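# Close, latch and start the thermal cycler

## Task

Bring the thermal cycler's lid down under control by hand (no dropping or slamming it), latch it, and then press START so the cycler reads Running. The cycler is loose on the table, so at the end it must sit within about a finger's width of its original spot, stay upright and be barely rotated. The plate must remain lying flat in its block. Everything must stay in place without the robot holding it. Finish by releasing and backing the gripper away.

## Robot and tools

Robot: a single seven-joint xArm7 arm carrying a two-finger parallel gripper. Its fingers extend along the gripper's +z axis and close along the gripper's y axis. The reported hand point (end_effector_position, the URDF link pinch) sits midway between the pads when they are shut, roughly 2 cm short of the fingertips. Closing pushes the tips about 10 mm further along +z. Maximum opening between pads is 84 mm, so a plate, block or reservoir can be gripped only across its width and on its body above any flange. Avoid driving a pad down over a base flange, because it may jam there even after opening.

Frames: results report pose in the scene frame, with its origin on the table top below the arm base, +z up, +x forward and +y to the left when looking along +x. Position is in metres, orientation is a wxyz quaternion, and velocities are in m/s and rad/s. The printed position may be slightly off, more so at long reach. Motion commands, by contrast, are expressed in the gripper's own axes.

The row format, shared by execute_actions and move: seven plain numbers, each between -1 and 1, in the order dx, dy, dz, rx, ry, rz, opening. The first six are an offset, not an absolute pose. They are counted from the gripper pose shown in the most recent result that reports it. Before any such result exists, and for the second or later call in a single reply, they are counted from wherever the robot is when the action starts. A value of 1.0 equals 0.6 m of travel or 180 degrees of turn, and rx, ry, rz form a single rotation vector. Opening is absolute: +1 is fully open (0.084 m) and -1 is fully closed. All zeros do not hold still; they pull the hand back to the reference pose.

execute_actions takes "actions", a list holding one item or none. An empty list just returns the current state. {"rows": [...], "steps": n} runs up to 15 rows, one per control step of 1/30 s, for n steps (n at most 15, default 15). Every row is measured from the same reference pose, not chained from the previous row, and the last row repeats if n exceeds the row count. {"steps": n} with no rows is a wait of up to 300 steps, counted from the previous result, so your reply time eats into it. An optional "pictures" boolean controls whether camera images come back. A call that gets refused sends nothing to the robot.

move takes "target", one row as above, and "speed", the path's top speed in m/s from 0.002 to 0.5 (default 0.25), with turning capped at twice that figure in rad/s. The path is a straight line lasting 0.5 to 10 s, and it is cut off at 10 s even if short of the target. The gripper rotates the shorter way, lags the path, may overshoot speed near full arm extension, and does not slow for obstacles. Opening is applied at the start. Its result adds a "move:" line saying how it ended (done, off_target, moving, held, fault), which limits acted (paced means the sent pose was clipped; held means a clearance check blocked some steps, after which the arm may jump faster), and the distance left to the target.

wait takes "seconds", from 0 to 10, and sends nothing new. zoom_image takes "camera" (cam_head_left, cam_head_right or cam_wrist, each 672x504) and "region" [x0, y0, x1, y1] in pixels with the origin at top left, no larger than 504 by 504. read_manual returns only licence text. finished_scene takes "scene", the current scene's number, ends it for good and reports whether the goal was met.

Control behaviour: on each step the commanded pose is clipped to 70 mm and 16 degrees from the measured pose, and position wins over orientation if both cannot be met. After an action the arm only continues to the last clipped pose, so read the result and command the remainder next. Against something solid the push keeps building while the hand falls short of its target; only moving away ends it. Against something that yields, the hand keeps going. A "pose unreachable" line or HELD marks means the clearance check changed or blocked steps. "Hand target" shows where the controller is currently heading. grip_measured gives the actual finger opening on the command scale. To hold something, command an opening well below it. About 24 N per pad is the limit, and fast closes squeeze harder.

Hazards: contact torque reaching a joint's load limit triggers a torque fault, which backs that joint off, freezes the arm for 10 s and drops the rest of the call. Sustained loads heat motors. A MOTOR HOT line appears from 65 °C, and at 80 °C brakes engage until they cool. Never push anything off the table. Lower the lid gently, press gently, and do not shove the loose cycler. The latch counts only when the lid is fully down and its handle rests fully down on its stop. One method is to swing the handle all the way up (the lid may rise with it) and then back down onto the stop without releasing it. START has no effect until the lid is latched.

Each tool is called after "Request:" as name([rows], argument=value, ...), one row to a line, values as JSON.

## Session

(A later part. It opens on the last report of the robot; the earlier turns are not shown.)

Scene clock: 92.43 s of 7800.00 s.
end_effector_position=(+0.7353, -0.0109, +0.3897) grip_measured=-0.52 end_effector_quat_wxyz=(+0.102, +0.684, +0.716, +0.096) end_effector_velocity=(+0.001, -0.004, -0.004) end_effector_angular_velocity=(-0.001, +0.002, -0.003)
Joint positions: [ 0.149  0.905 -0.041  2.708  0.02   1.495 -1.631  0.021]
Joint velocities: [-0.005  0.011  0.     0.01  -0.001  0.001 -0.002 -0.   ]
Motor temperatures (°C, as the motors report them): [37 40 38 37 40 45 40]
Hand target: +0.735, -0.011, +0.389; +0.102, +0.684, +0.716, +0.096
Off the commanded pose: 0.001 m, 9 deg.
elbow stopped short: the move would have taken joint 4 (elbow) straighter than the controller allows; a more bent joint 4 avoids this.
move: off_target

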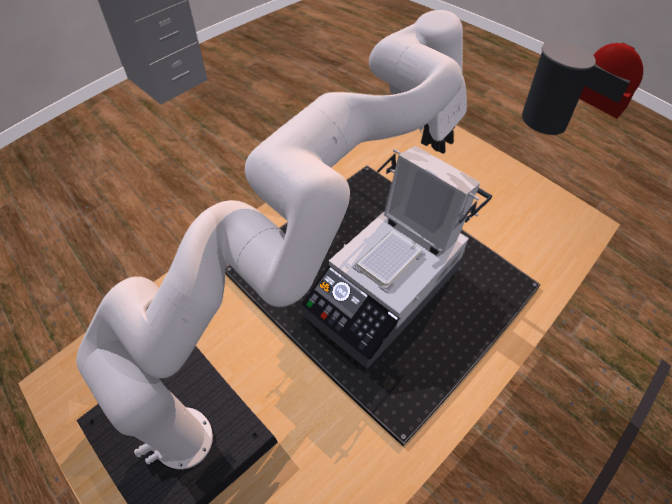

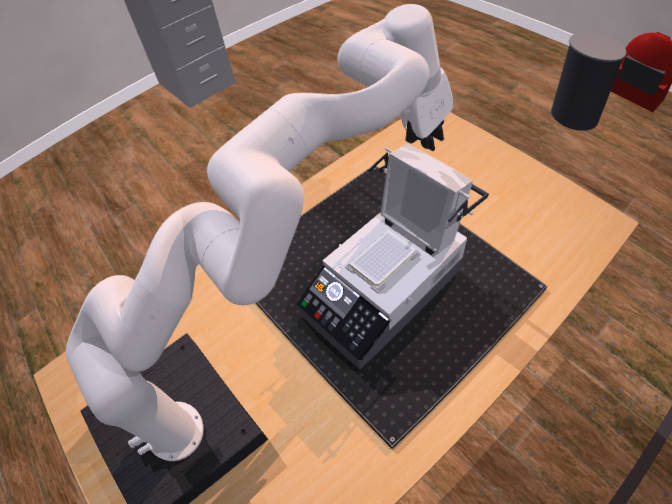

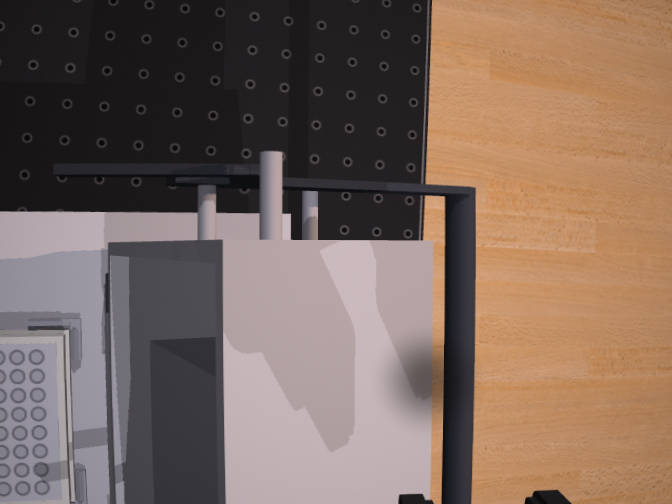

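Request:
move(target=[0.152,-0.085,0.03,0,0,0,-0.35], speed=0.15)

Request:
move(target=[0,0,0.075,0,0,0,-0.35], speed=0.04)

Request:
zoom_image(camera="cam_head_left", region=[340, 90, 460, 210])

Scene clock: 95.60 s of 7800.00 s.
end_effector_position=(+0.6879, +0.0778, +0.3566) grip_measured=-0.37 end_effector_quat_wxyz=(+0.102, +0.684, +0.716, +0.095) end_effector_velocity=(-0.000, +0.003, -0.000) end_effector_angular_velocity=(+0.003, -0.010, +0.003)
Joint positions: [ 0.313  0.507 -0.048  1.936 -0.037  1.129 -1.474  0.028]
Joint velocities: [ 0.004 -0.011  0.001 -0.022 -0.001 -0.021  0.003  0.   ]
Motor temperatures (°C, as the motors report them): [37 40 38 37 40 45 40]
Hand target: +0.688, +0.078, +0.357; +0.102, +0.684, +0.716, +0.096
Off the commanded pose: 0.000 m, 0 deg.
move: done

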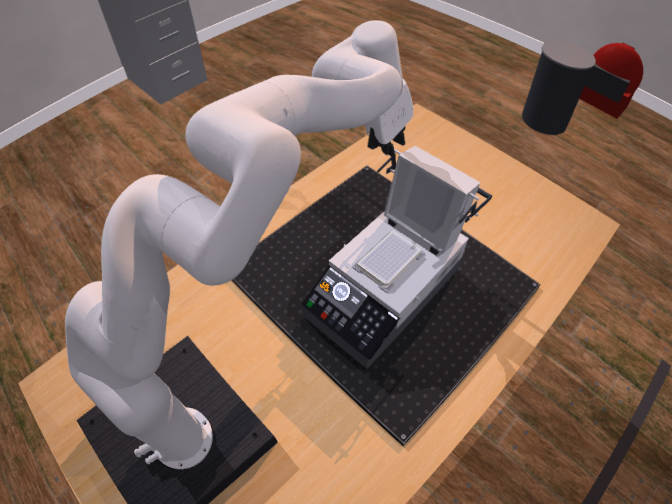

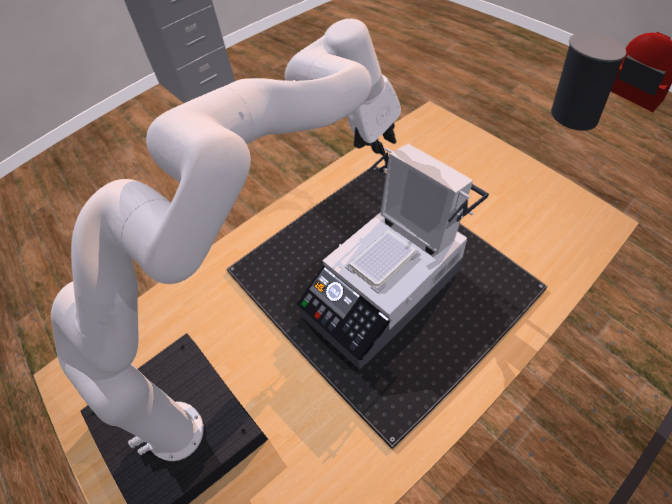

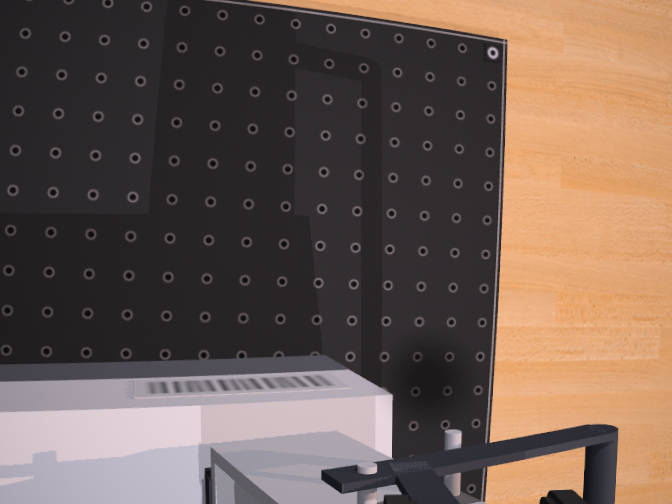

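Scene clock: 96.97 s of 7800.00 s.
end_effector_position=(+0.7039, +0.0783, +0.3327) grip_measured=-0.37 end_effector_quat_wxyz=(+0.112, +0.683, +0.714, +0.108) end_effector_velocity=(+0.001, -0.000, -0.000) end_effector_angular_velocity=(+0.001, -0.003, -0.001)
Joint positions: [ 0.308  0.545 -0.048  1.913 -0.035  1.036 -1.474  0.028]
Joint velocities: [-0.002  0.003  0.001  0.003 -0.    -0.003  0.    -0.   ]
Motor temperatures (°C, as the motors report them): [37 40 38 37 40 45 40]
Hand target: +0.700, +0.077, +0.314; +0.102, +0.684, +0.716, +0.095
Off the commanded pose: 0.020 m, 2 deg.
move: off_target

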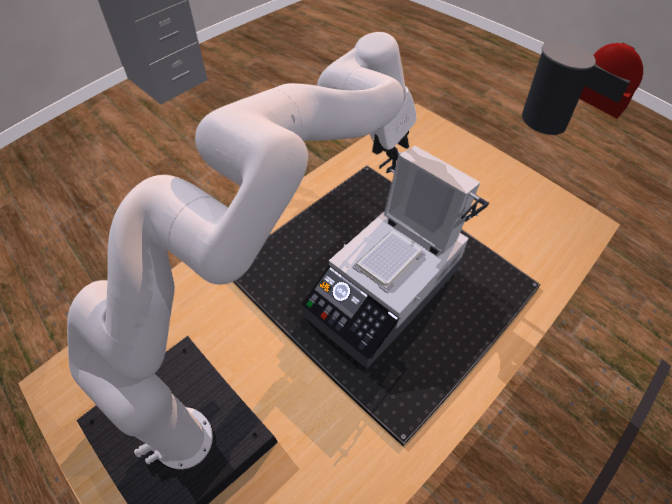

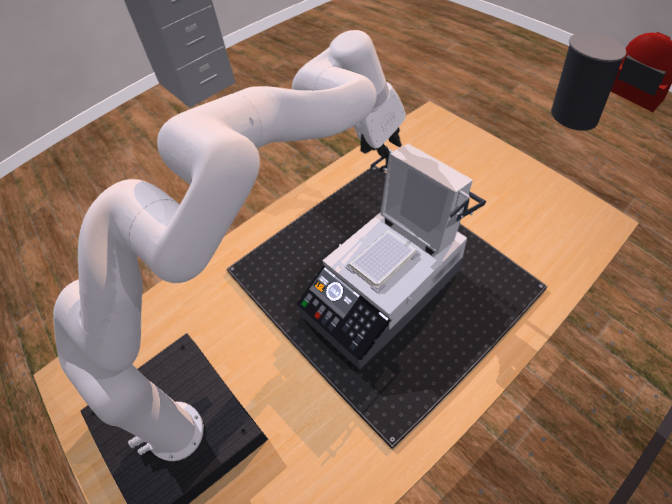

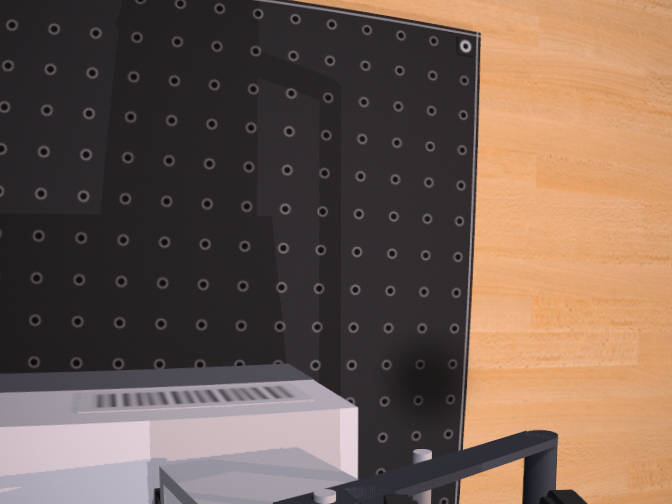

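Region (340, 90, 460, 210) of cam_head_left's 672x504 image, scaled by 4.200, with more detail than that image has.

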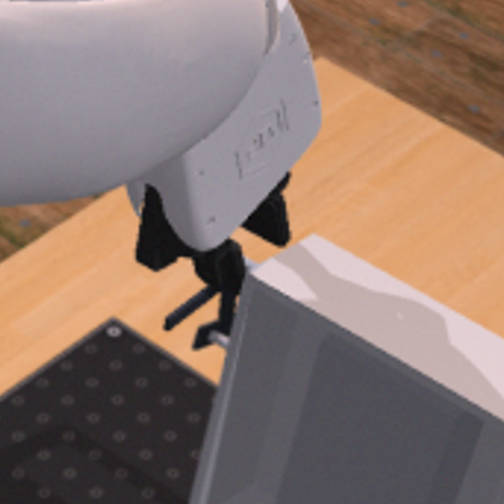

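Request:
move(target=[0,-0.005,-0.02,0,0,0,-0.35], speed=0.05)

Request:
move(target=[0,-0.03,0,0,0,0,-0.35], speed=0.05)

Request:
move(target=[0,0,0.047,0,0,0,-0.35], speed=0.03)

Request:
zoom_image(camera="cam_head_left", region=[340, 90, 460, 210])

Scene clock: 100.73 s of 7800.00 s.
end_effector_position=(+0.6973, +0.0782, +0.3428) grip_measured=-0.37 end_effector_quat_wxyz=(+0.111, +0.683, +0.714, +0.108) end_effector_velocity=(+0.000, -0.000, +0.002) end_effector_angular_velocity=(-0.000, -0.004, -0.000)
Joint positions: [ 0.311  0.516 -0.048  1.897 -0.036  1.049 -1.473  0.028]
Joint velocities: [-0.    -0.003 -0.     0.001 -0.001 -0.001 -0.    -0.   ]
Motor temperatures (°C, as the motors report them): [37 39 38 36 40 45 40]
Hand target: +0.697, +0.078, +0.343; +0.112, +0.683, +0.714, +0.108
Off the commanded pose: 0.000 m, 0 deg.
move: done

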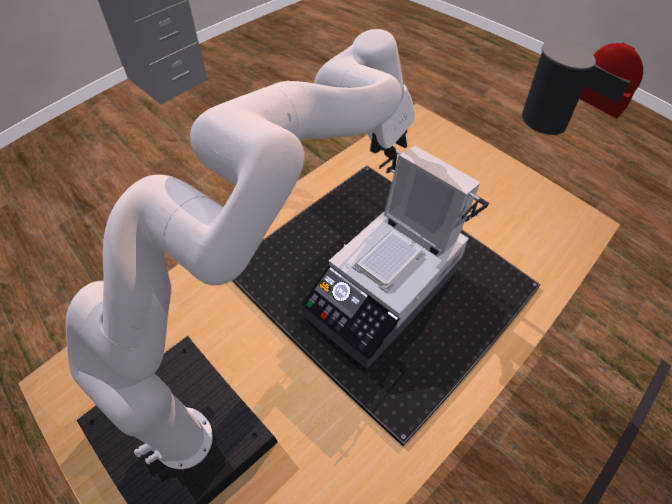

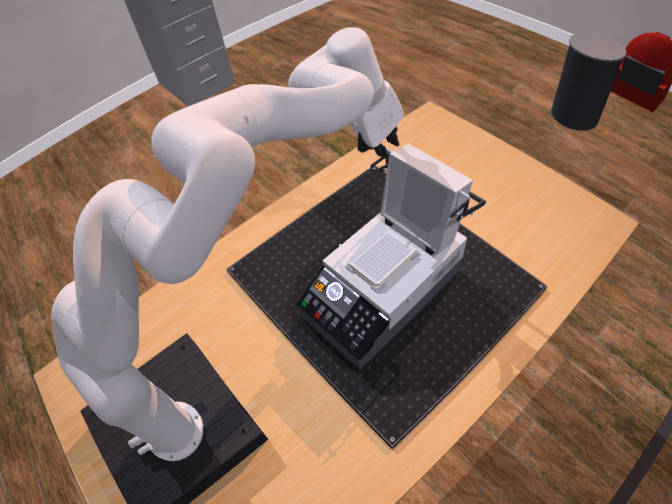

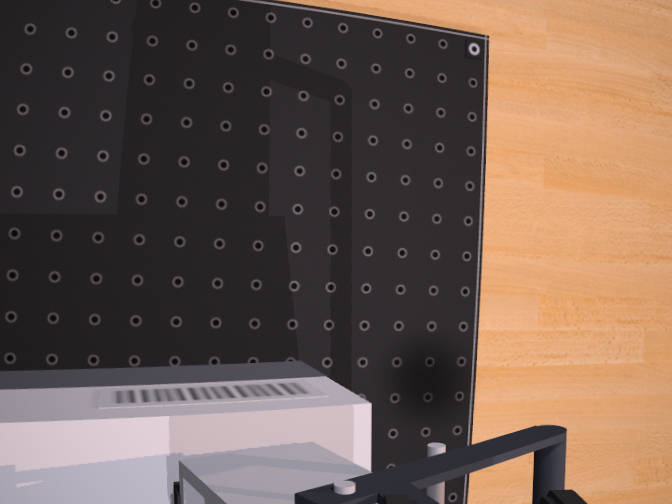

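Scene clock: 101.50 s of 7800.00 s.
end_effector_position=(+0.6812, +0.0775, +0.3392) grip_measured=-0.36 end_effector_quat_wxyz=(+0.113, +0.683, +0.714, +0.109) end_effector_velocity=(-0.003, -0.000, +0.000) end_effector_angular_velocity=(+0.000, +0.000, -0.001)
Joint positions: [ 0.316  0.444 -0.049  1.774 -0.042  0.995 -1.466  0.028]
Joint velocities: [ 0.001 -0.011 -0.001 -0.015 -0.    -0.004  0.001  0.   ]
Motor temperatures (°C, as the motors report them): [37 39 38 36 40 45 40]
Hand target: +0.680, +0.077, +0.337; +0.111, +0.683, +0.714, +0.108
Off the commanded pose: 0.002 m, 0 deg.
move: done

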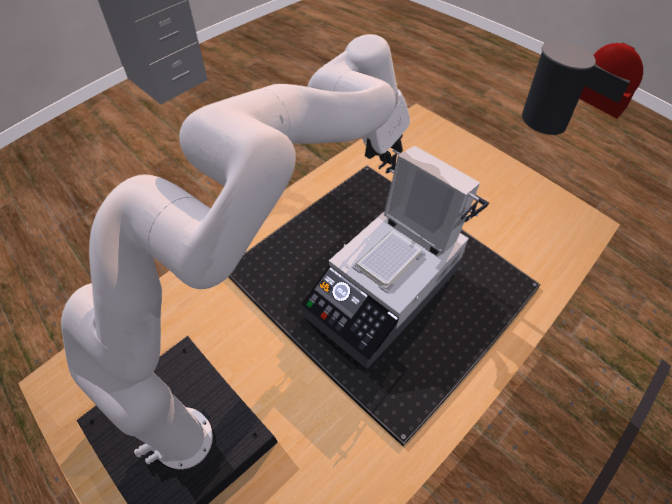

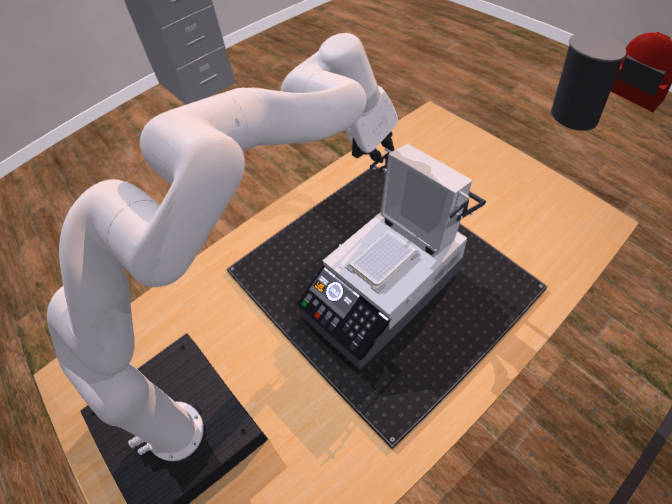

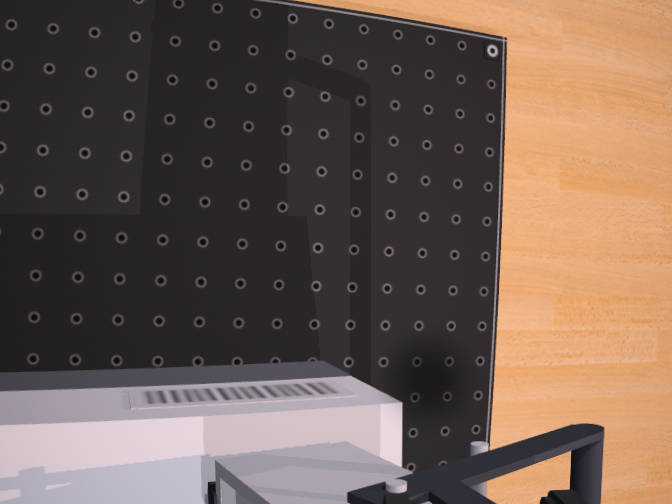

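Scene clock: 102.67 s of 7800.00 s.
end_effector_position=(+0.6943, +0.0781, +0.3331) grip_measured=-0.37 end_effector_quat_wxyz=(+0.123, +0.681, +0.711, +0.123) end_effector_velocity=(+0.001, +0.000, +0.001) end_effector_angular_velocity=(+0.002, -0.005, -0.001)
Joint positions: [ 0.313  0.469 -0.048  1.78  -0.041  0.94  -1.467  0.028]
Joint velocities: [-0.001  0.001  0.001  0.004  0.001 -0.002  0.    -0.   ]
Motor temperatures (°C, as the motors report them): [37 39 38 36 40 45 40]
Hand target: +0.690, +0.077, +0.313; +0.113, +0.683, +0.714, +0.109
Off the commanded pose: 0.021 m, 2 deg.
move: off_target

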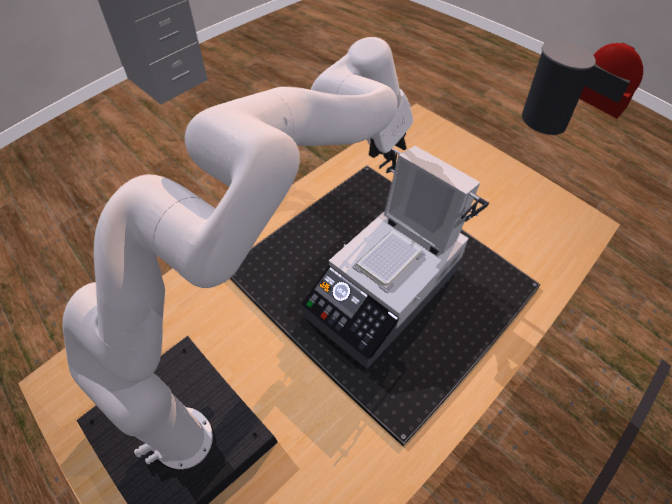

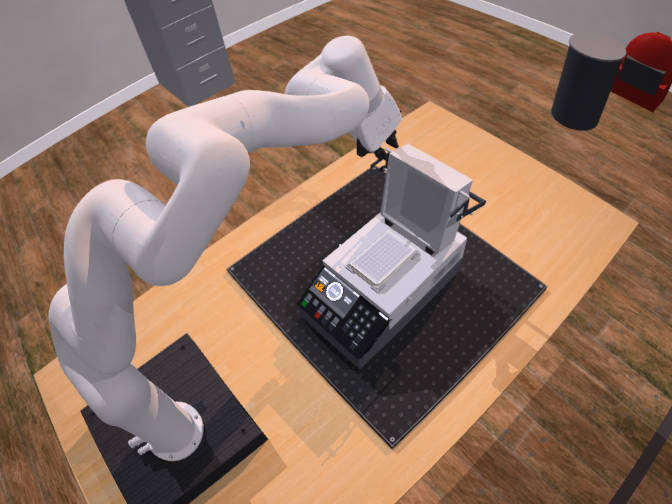

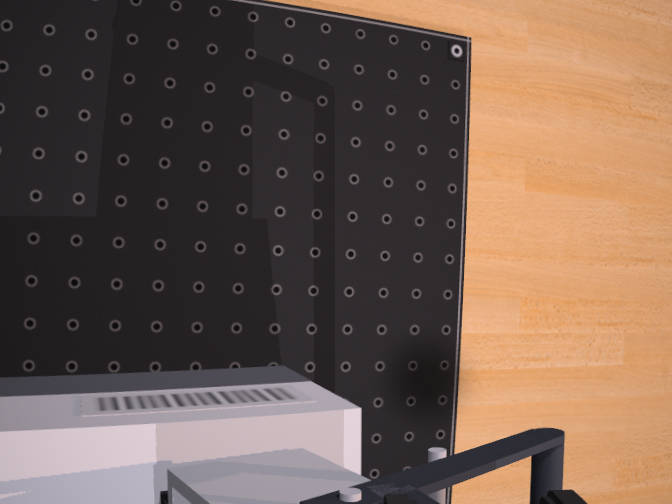

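Region (340, 90, 460, 210) of cam_head_left's 672x504 image, scaled by 4.200, with more detail than that image has.

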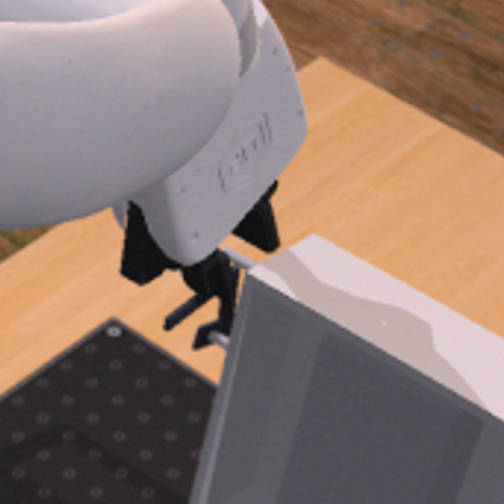

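Request:
move(target=[0,0,0,0,0,0,-0.6], speed=0.03)

Request:
zoom_image(camera="cam_head_left", region=[350, 120, 430, 200])

Request:
zoom_image(camera="cam_head_right", region=[340, 120, 420, 200])

Scene clock: 105.37 s of 7800.00 s.
end_effector_position=(+0.6944, +0.0776, +0.3337) grip_measured=-0.62 end_effector_quat_wxyz=(+0.124, +0.681, +0.711, +0.123) end_effector_velocity=(+0.000, -0.000, -0.001) end_effector_angular_velocity=(-0.000, +0.000, -0.000)
Joint positions: [ 0.312  0.469 -0.049  1.781 -0.041  0.941 -1.467  0.017]
Joint velocities: [-0.     0.002 -0.     0.001  0.    -0.    -0.     0.   ]
Motor temperatures (°C, as the motors report them): [37 39 38 36 40 45 40]
Hand target: +0.694, +0.078, +0.333; +0.123, +0.681, +0.711, +0.123
Off the commanded pose: 0.001 m, 0 deg.
move: done

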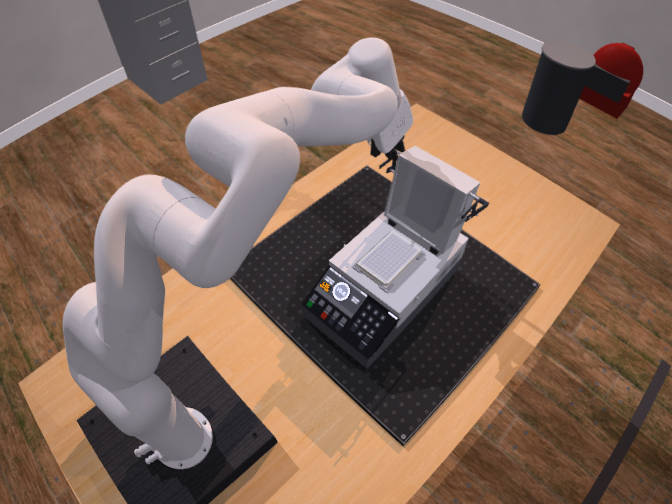

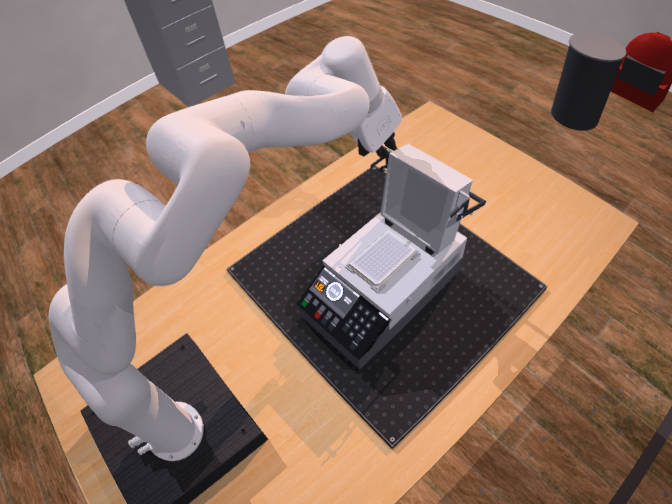

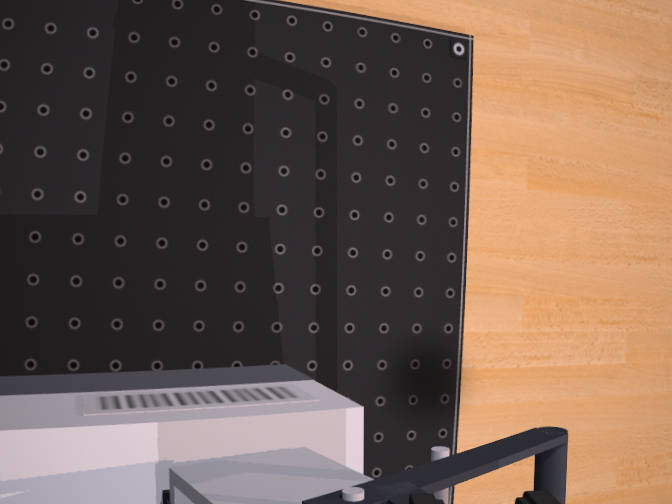

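Region (350, 120, 430, 200) of cam_head_left's 672x504 image, scaled by 6.300, with more detail than that image has.

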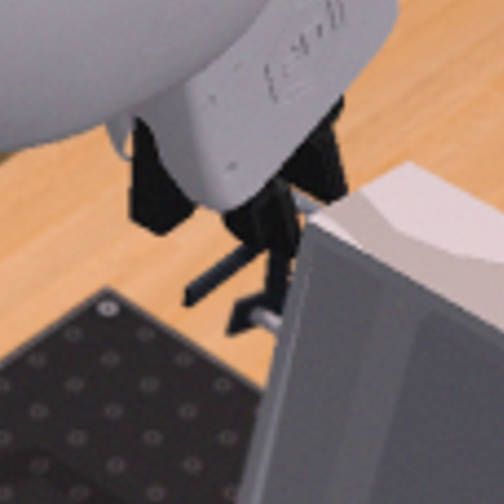

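Region (340, 120, 420, 200) of cam_head_right's 672x504 image, scaled by 6.300, with more detail than that image has.

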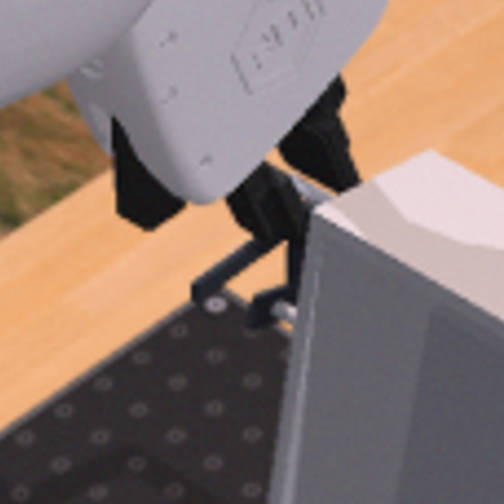

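Request:
move(target=[0,0,0,0,0,0,-1], speed=0.03)

Request:
zoom_image(camera="cam_head_right", region=[340, 120, 420, 200])

Scene clock: 106.83 s of 7800.00 s.
end_effector_position=(+0.6942, +0.0779, +0.3331) grip_measured=-0.88 end_effector_quat_wxyz=(+0.123, +0.681, +0.711, +0.123) end_effector_velocity=(-0.000, -0.001, +0.000) end_effector_angular_velocity=(-0.000, +0.000, -0.001)
Joint positions: [ 0.312  0.469 -0.048  1.78  -0.041  0.941 -1.467  0.005]
Joint velocities: [-0.    -0.001 -0.    -0.001 -0.     0.001  0.    -0.   ]
Motor temperatures (°C, as the motors report them): [37 39 38 36 40 45 40]
Hand target: +0.694, +0.078, +0.334; +0.124, +0.681, +0.711, +0.123
Off the commanded pose: 0.001 m, 0 deg.
move: done

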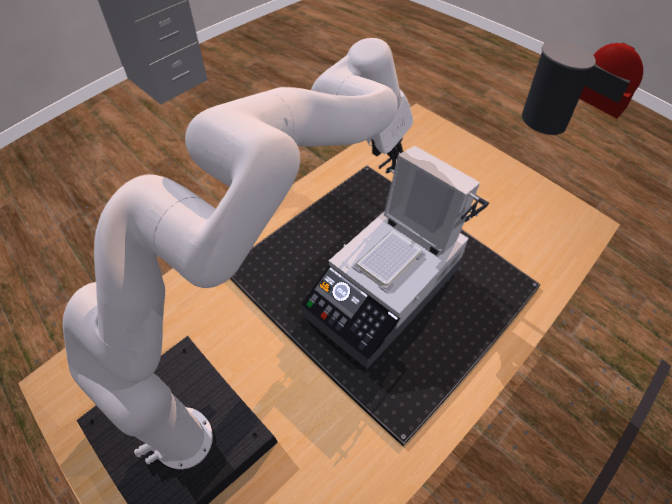

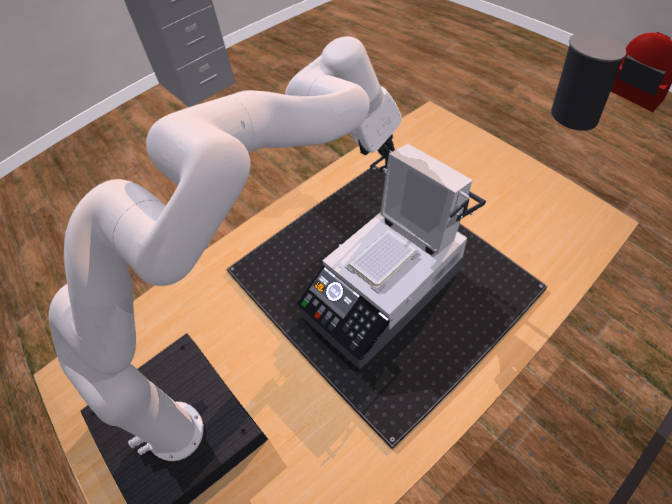

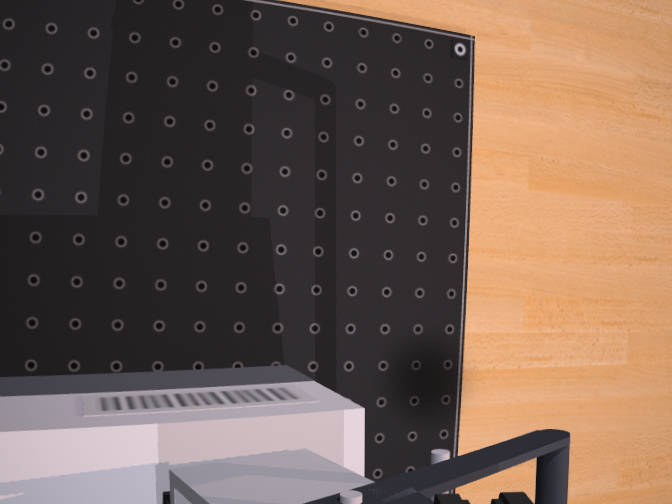

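Region (340, 120, 420, 200) of cam_head_right's 672x504 image, scaled by 6.300, with more detail than that image has.

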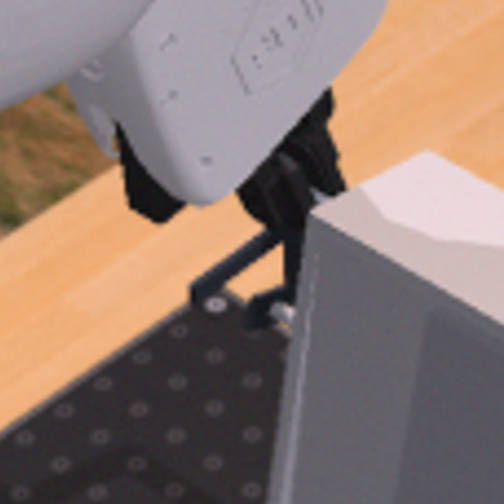

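Request:
move(target=[0,-0.072,-0.033,-0.083,0,0,-1], speed=0.04)

Request:
move(target=[0,-0.072,-0.033,-0.083,0,0,-1], speed=0.04)

Scene clock: 113.27 s of 7800.00 s.
end_effector_position=(+0.6469, +0.0757, +0.3366) grip_measured=-0.88 end_effector_quat_wxyz=(+0.211, +0.660, +0.689, +0.213) end_effector_velocity=(-0.001, -0.000, +0.000) end_effector_angular_velocity=(+0.001, -0.010, -0.002)
Joint positions: [ 0.352  0.164 -0.079  1.22  -0.154  0.432 -1.364  0.005]
Joint velocities: [ 0.002 -0.007 -0.003 -0.015 -0.008 -0.018  0.009 -0.   ]
Motor temperatures (°C, as the motors report them): [37 39 38 36 40 45 40]
Hand target: +0.647, +0.076, +0.337; +0.211, +0.660, +0.689, +0.214
Off the commanded pose: 0.000 m, 0 deg.
move: done

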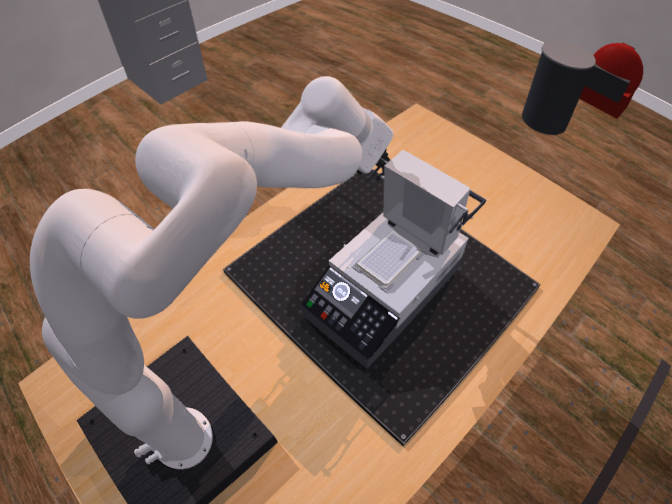

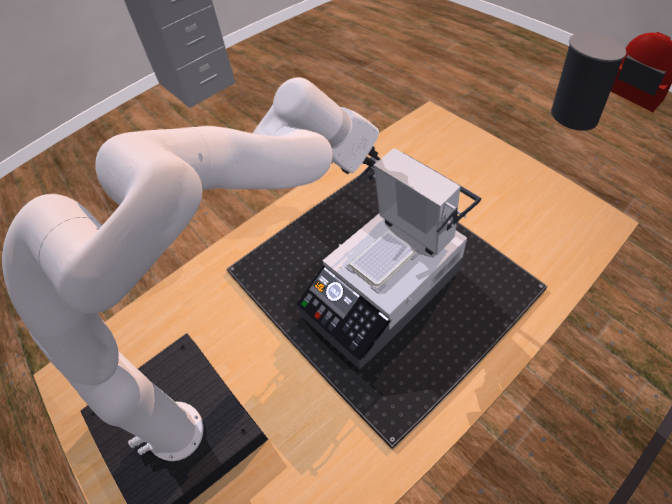

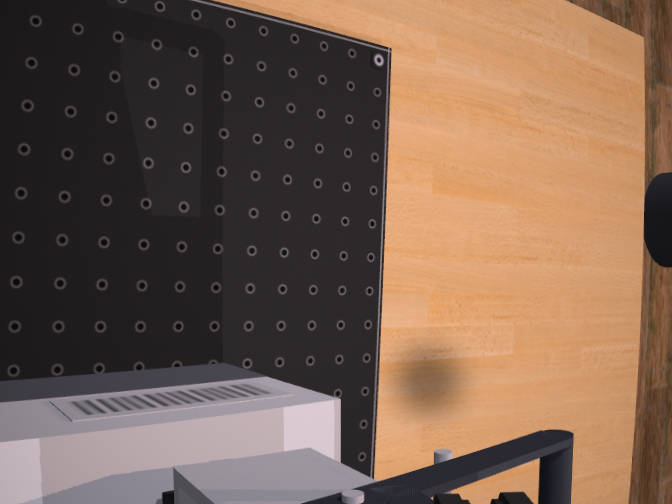

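Scene clock: 116.83 s of 7800.00 s.
end_effector_position=(+0.5998, +0.0735, +0.3273) grip_measured=-0.88 end_effector_quat_wxyz=(+0.291, +0.627, +0.658, +0.298) end_effector_velocity=(-0.000, +0.000, +0.001) end_effector_angular_velocity=(-0.010, -0.029, -0.014)
Joint positions: [ 0.394  0.019 -0.226  0.903 -0.945  0.    -0.651  0.005]
Joint velocities: [ 0.006  0.007 -0.028  0.035 -0.298 -0.001  0.287  0.   ]
Motor temperatures (°C, as the motors report them): [37 39 38 35 40 45 40]
Hand target: +0.600, +0.074, +0.328; +0.293, +0.627, +0.657, +0.300
Off the commanded pose: 0.001 m, 1 deg.
move: done

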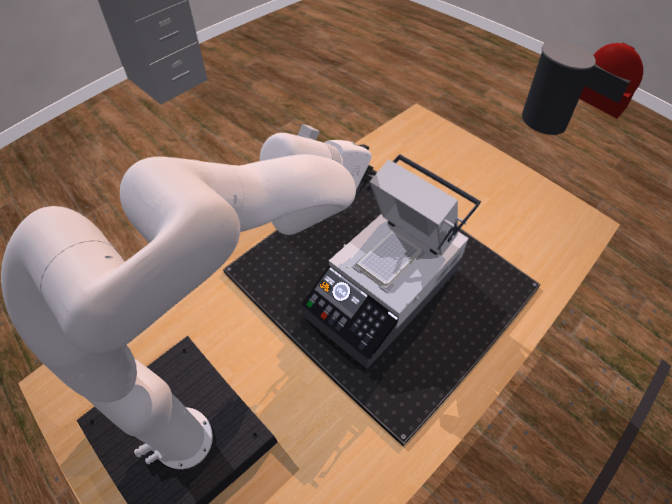

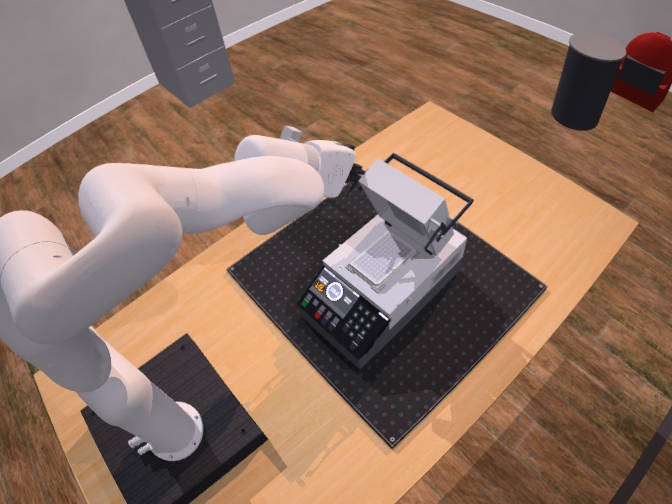

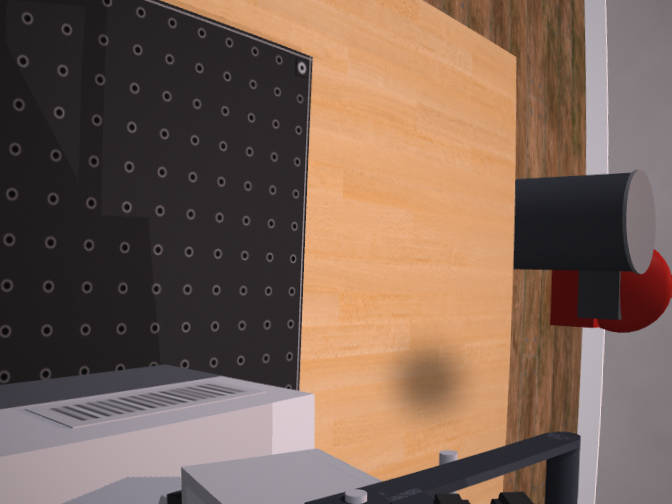

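Request:
move(target=[0,-0.072,-0.033,-0.083,0,0,-1], speed=0.04)

Request:
move(target=[0,-0.072,-0.033,-0.083,0,0,-1], speed=0.04)

Scene clock: 122.70 s of 7800.00 s.
end_effector_position=(+0.5558, +0.0714, +0.3055) grip_measured=-0.88 end_effector_quat_wxyz=(+0.369, +0.586, +0.615, +0.378) end_effector_velocity=(-0.001, +0.000, -0.000) end_effector_angular_velocity=(+0.002, -0.013, +0.002)
Joint positions: [ 0.489 -0.073 -0.227  0.868 -2.717  0.219  1.15   0.005]
Joint velocities: [ 0.006 -0.006 -0.001 -0.012 -0.027  0.019  0.029 -0.   ]
Motor temperatures (°C, as the motors report them): [37 39 38 35 40 45 40]
Hand target: +0.556, +0.072, +0.307; +0.370, +0.585, +0.614, +0.380
Off the commanded pose: 0.002 m, 0 deg.
move: done

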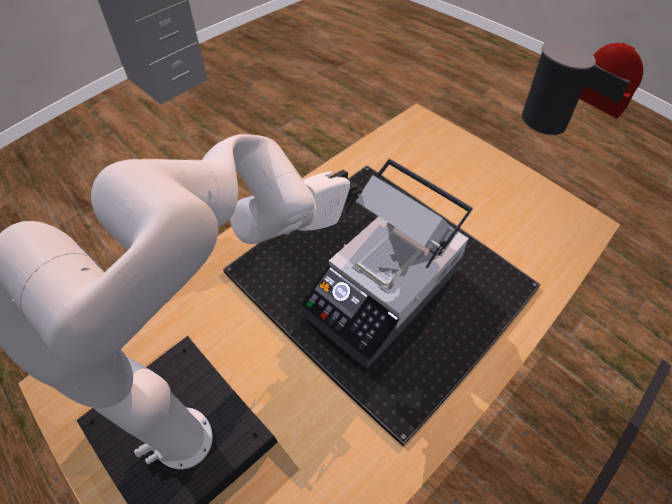

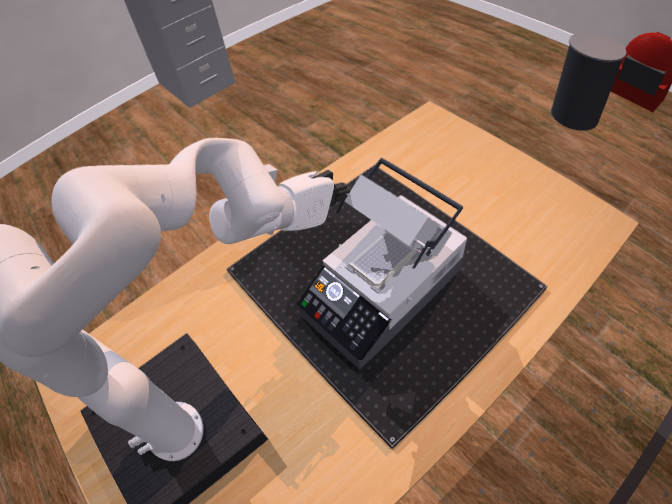

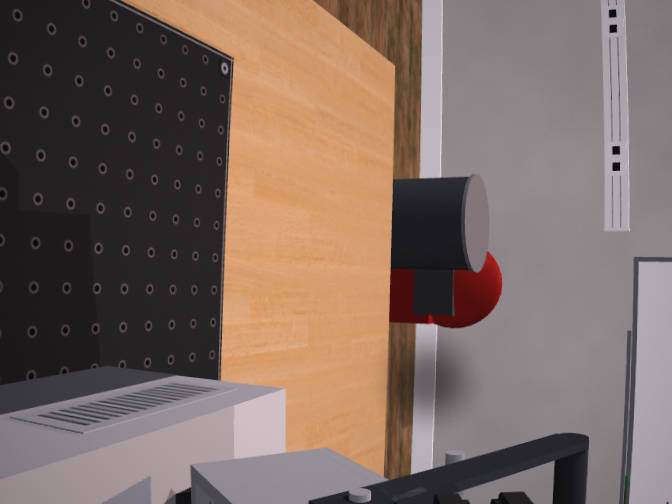

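Scene clock: 126.23 s of 7800.00 s.
end_effector_position=(+0.5192, +0.0691, +0.2752) grip_measured=-0.88 end_effector_quat_wxyz=(+0.442, +0.533, +0.560, +0.454) end_effector_velocity=(-0.000, -0.000, +0.000) end_effector_angular_velocity=(+0.001, -0.008, -0.001)
Joint positions: [ 0.538 -0.133 -0.209  0.525 -2.914  0.758  1.376  0.005]
Joint velocities: [ 0.     0.002 -0.    -0.005 -0.002  0.015  0.004 -0.   ]
Motor temperatures (°C, as the motors report them): [37 39 38 36 40 45 40]
Hand target: +0.519, +0.069, +0.275; +0.443, +0.533, +0.560, +0.454
Off the commanded pose: 0.001 m, 0 deg.
move: done

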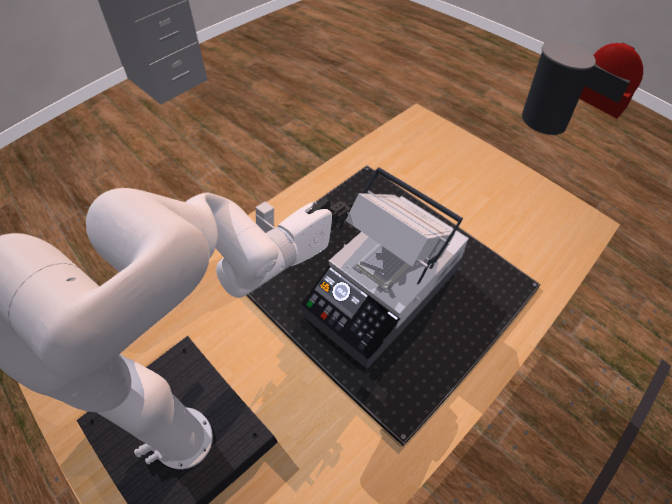

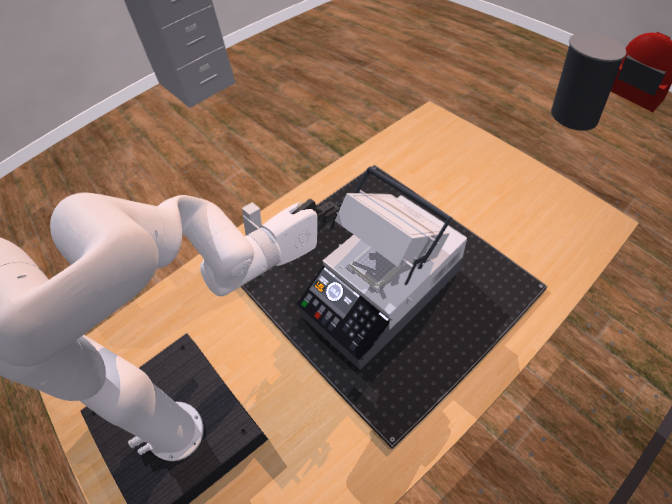

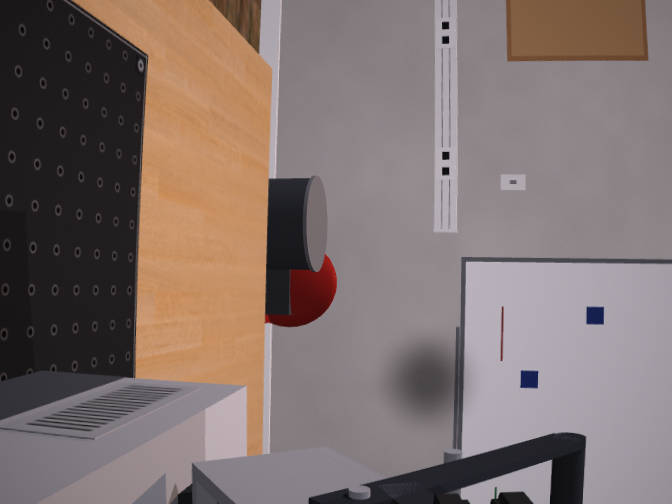

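Request:
move(target=[0,-0.07,-0.034,0.055,0,0,-1], speed=0.03)

Scene clock: 130.80 s of 7800.00 s.
end_effector_position=(+0.4912, +0.0676, +0.2383) grip_measured=-0.88 end_effector_quat_wxyz=(+0.395, +0.569, +0.597, +0.405) end_effector_velocity=(-0.001, -0.000, -0.001) end_effector_angular_velocity=(+0.000, +0.006, -0.002)
Joint positions: [ 0.531 -0.148 -0.211  0.51  -2.867  0.589  1.333  0.005]
Joint velocities: [-0.    -0.    -0.001 -0.001  0.003 -0.006 -0.002  0.   ]
Motor temperatures (°C, as the motors report them): [37 39 38 36 40 45 40]
Hand target: +0.491, +0.068, +0.238; +0.395, +0.569, +0.597, +0.404
Off the commanded pose: 0.000 m, 0 deg.
move: done

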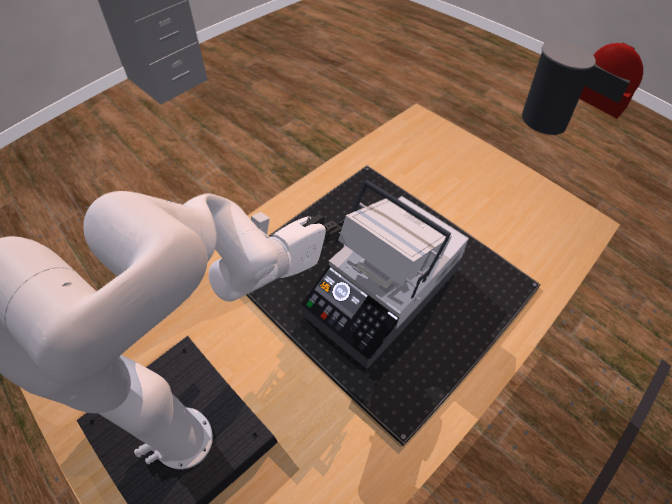

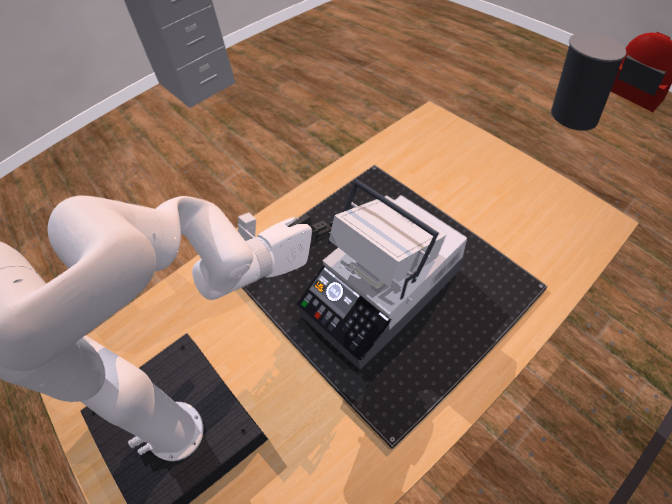

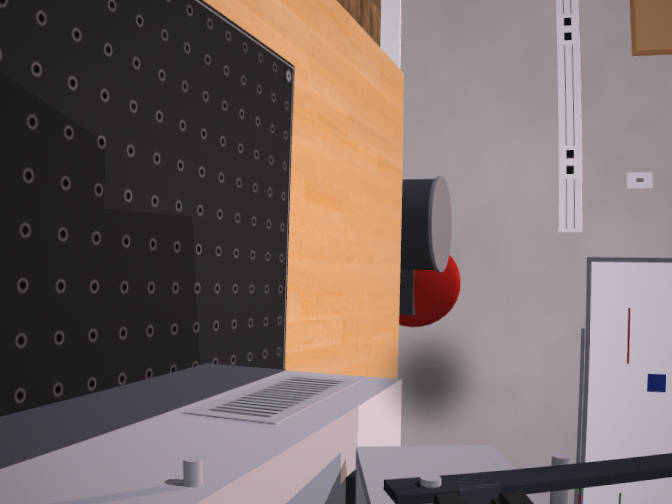

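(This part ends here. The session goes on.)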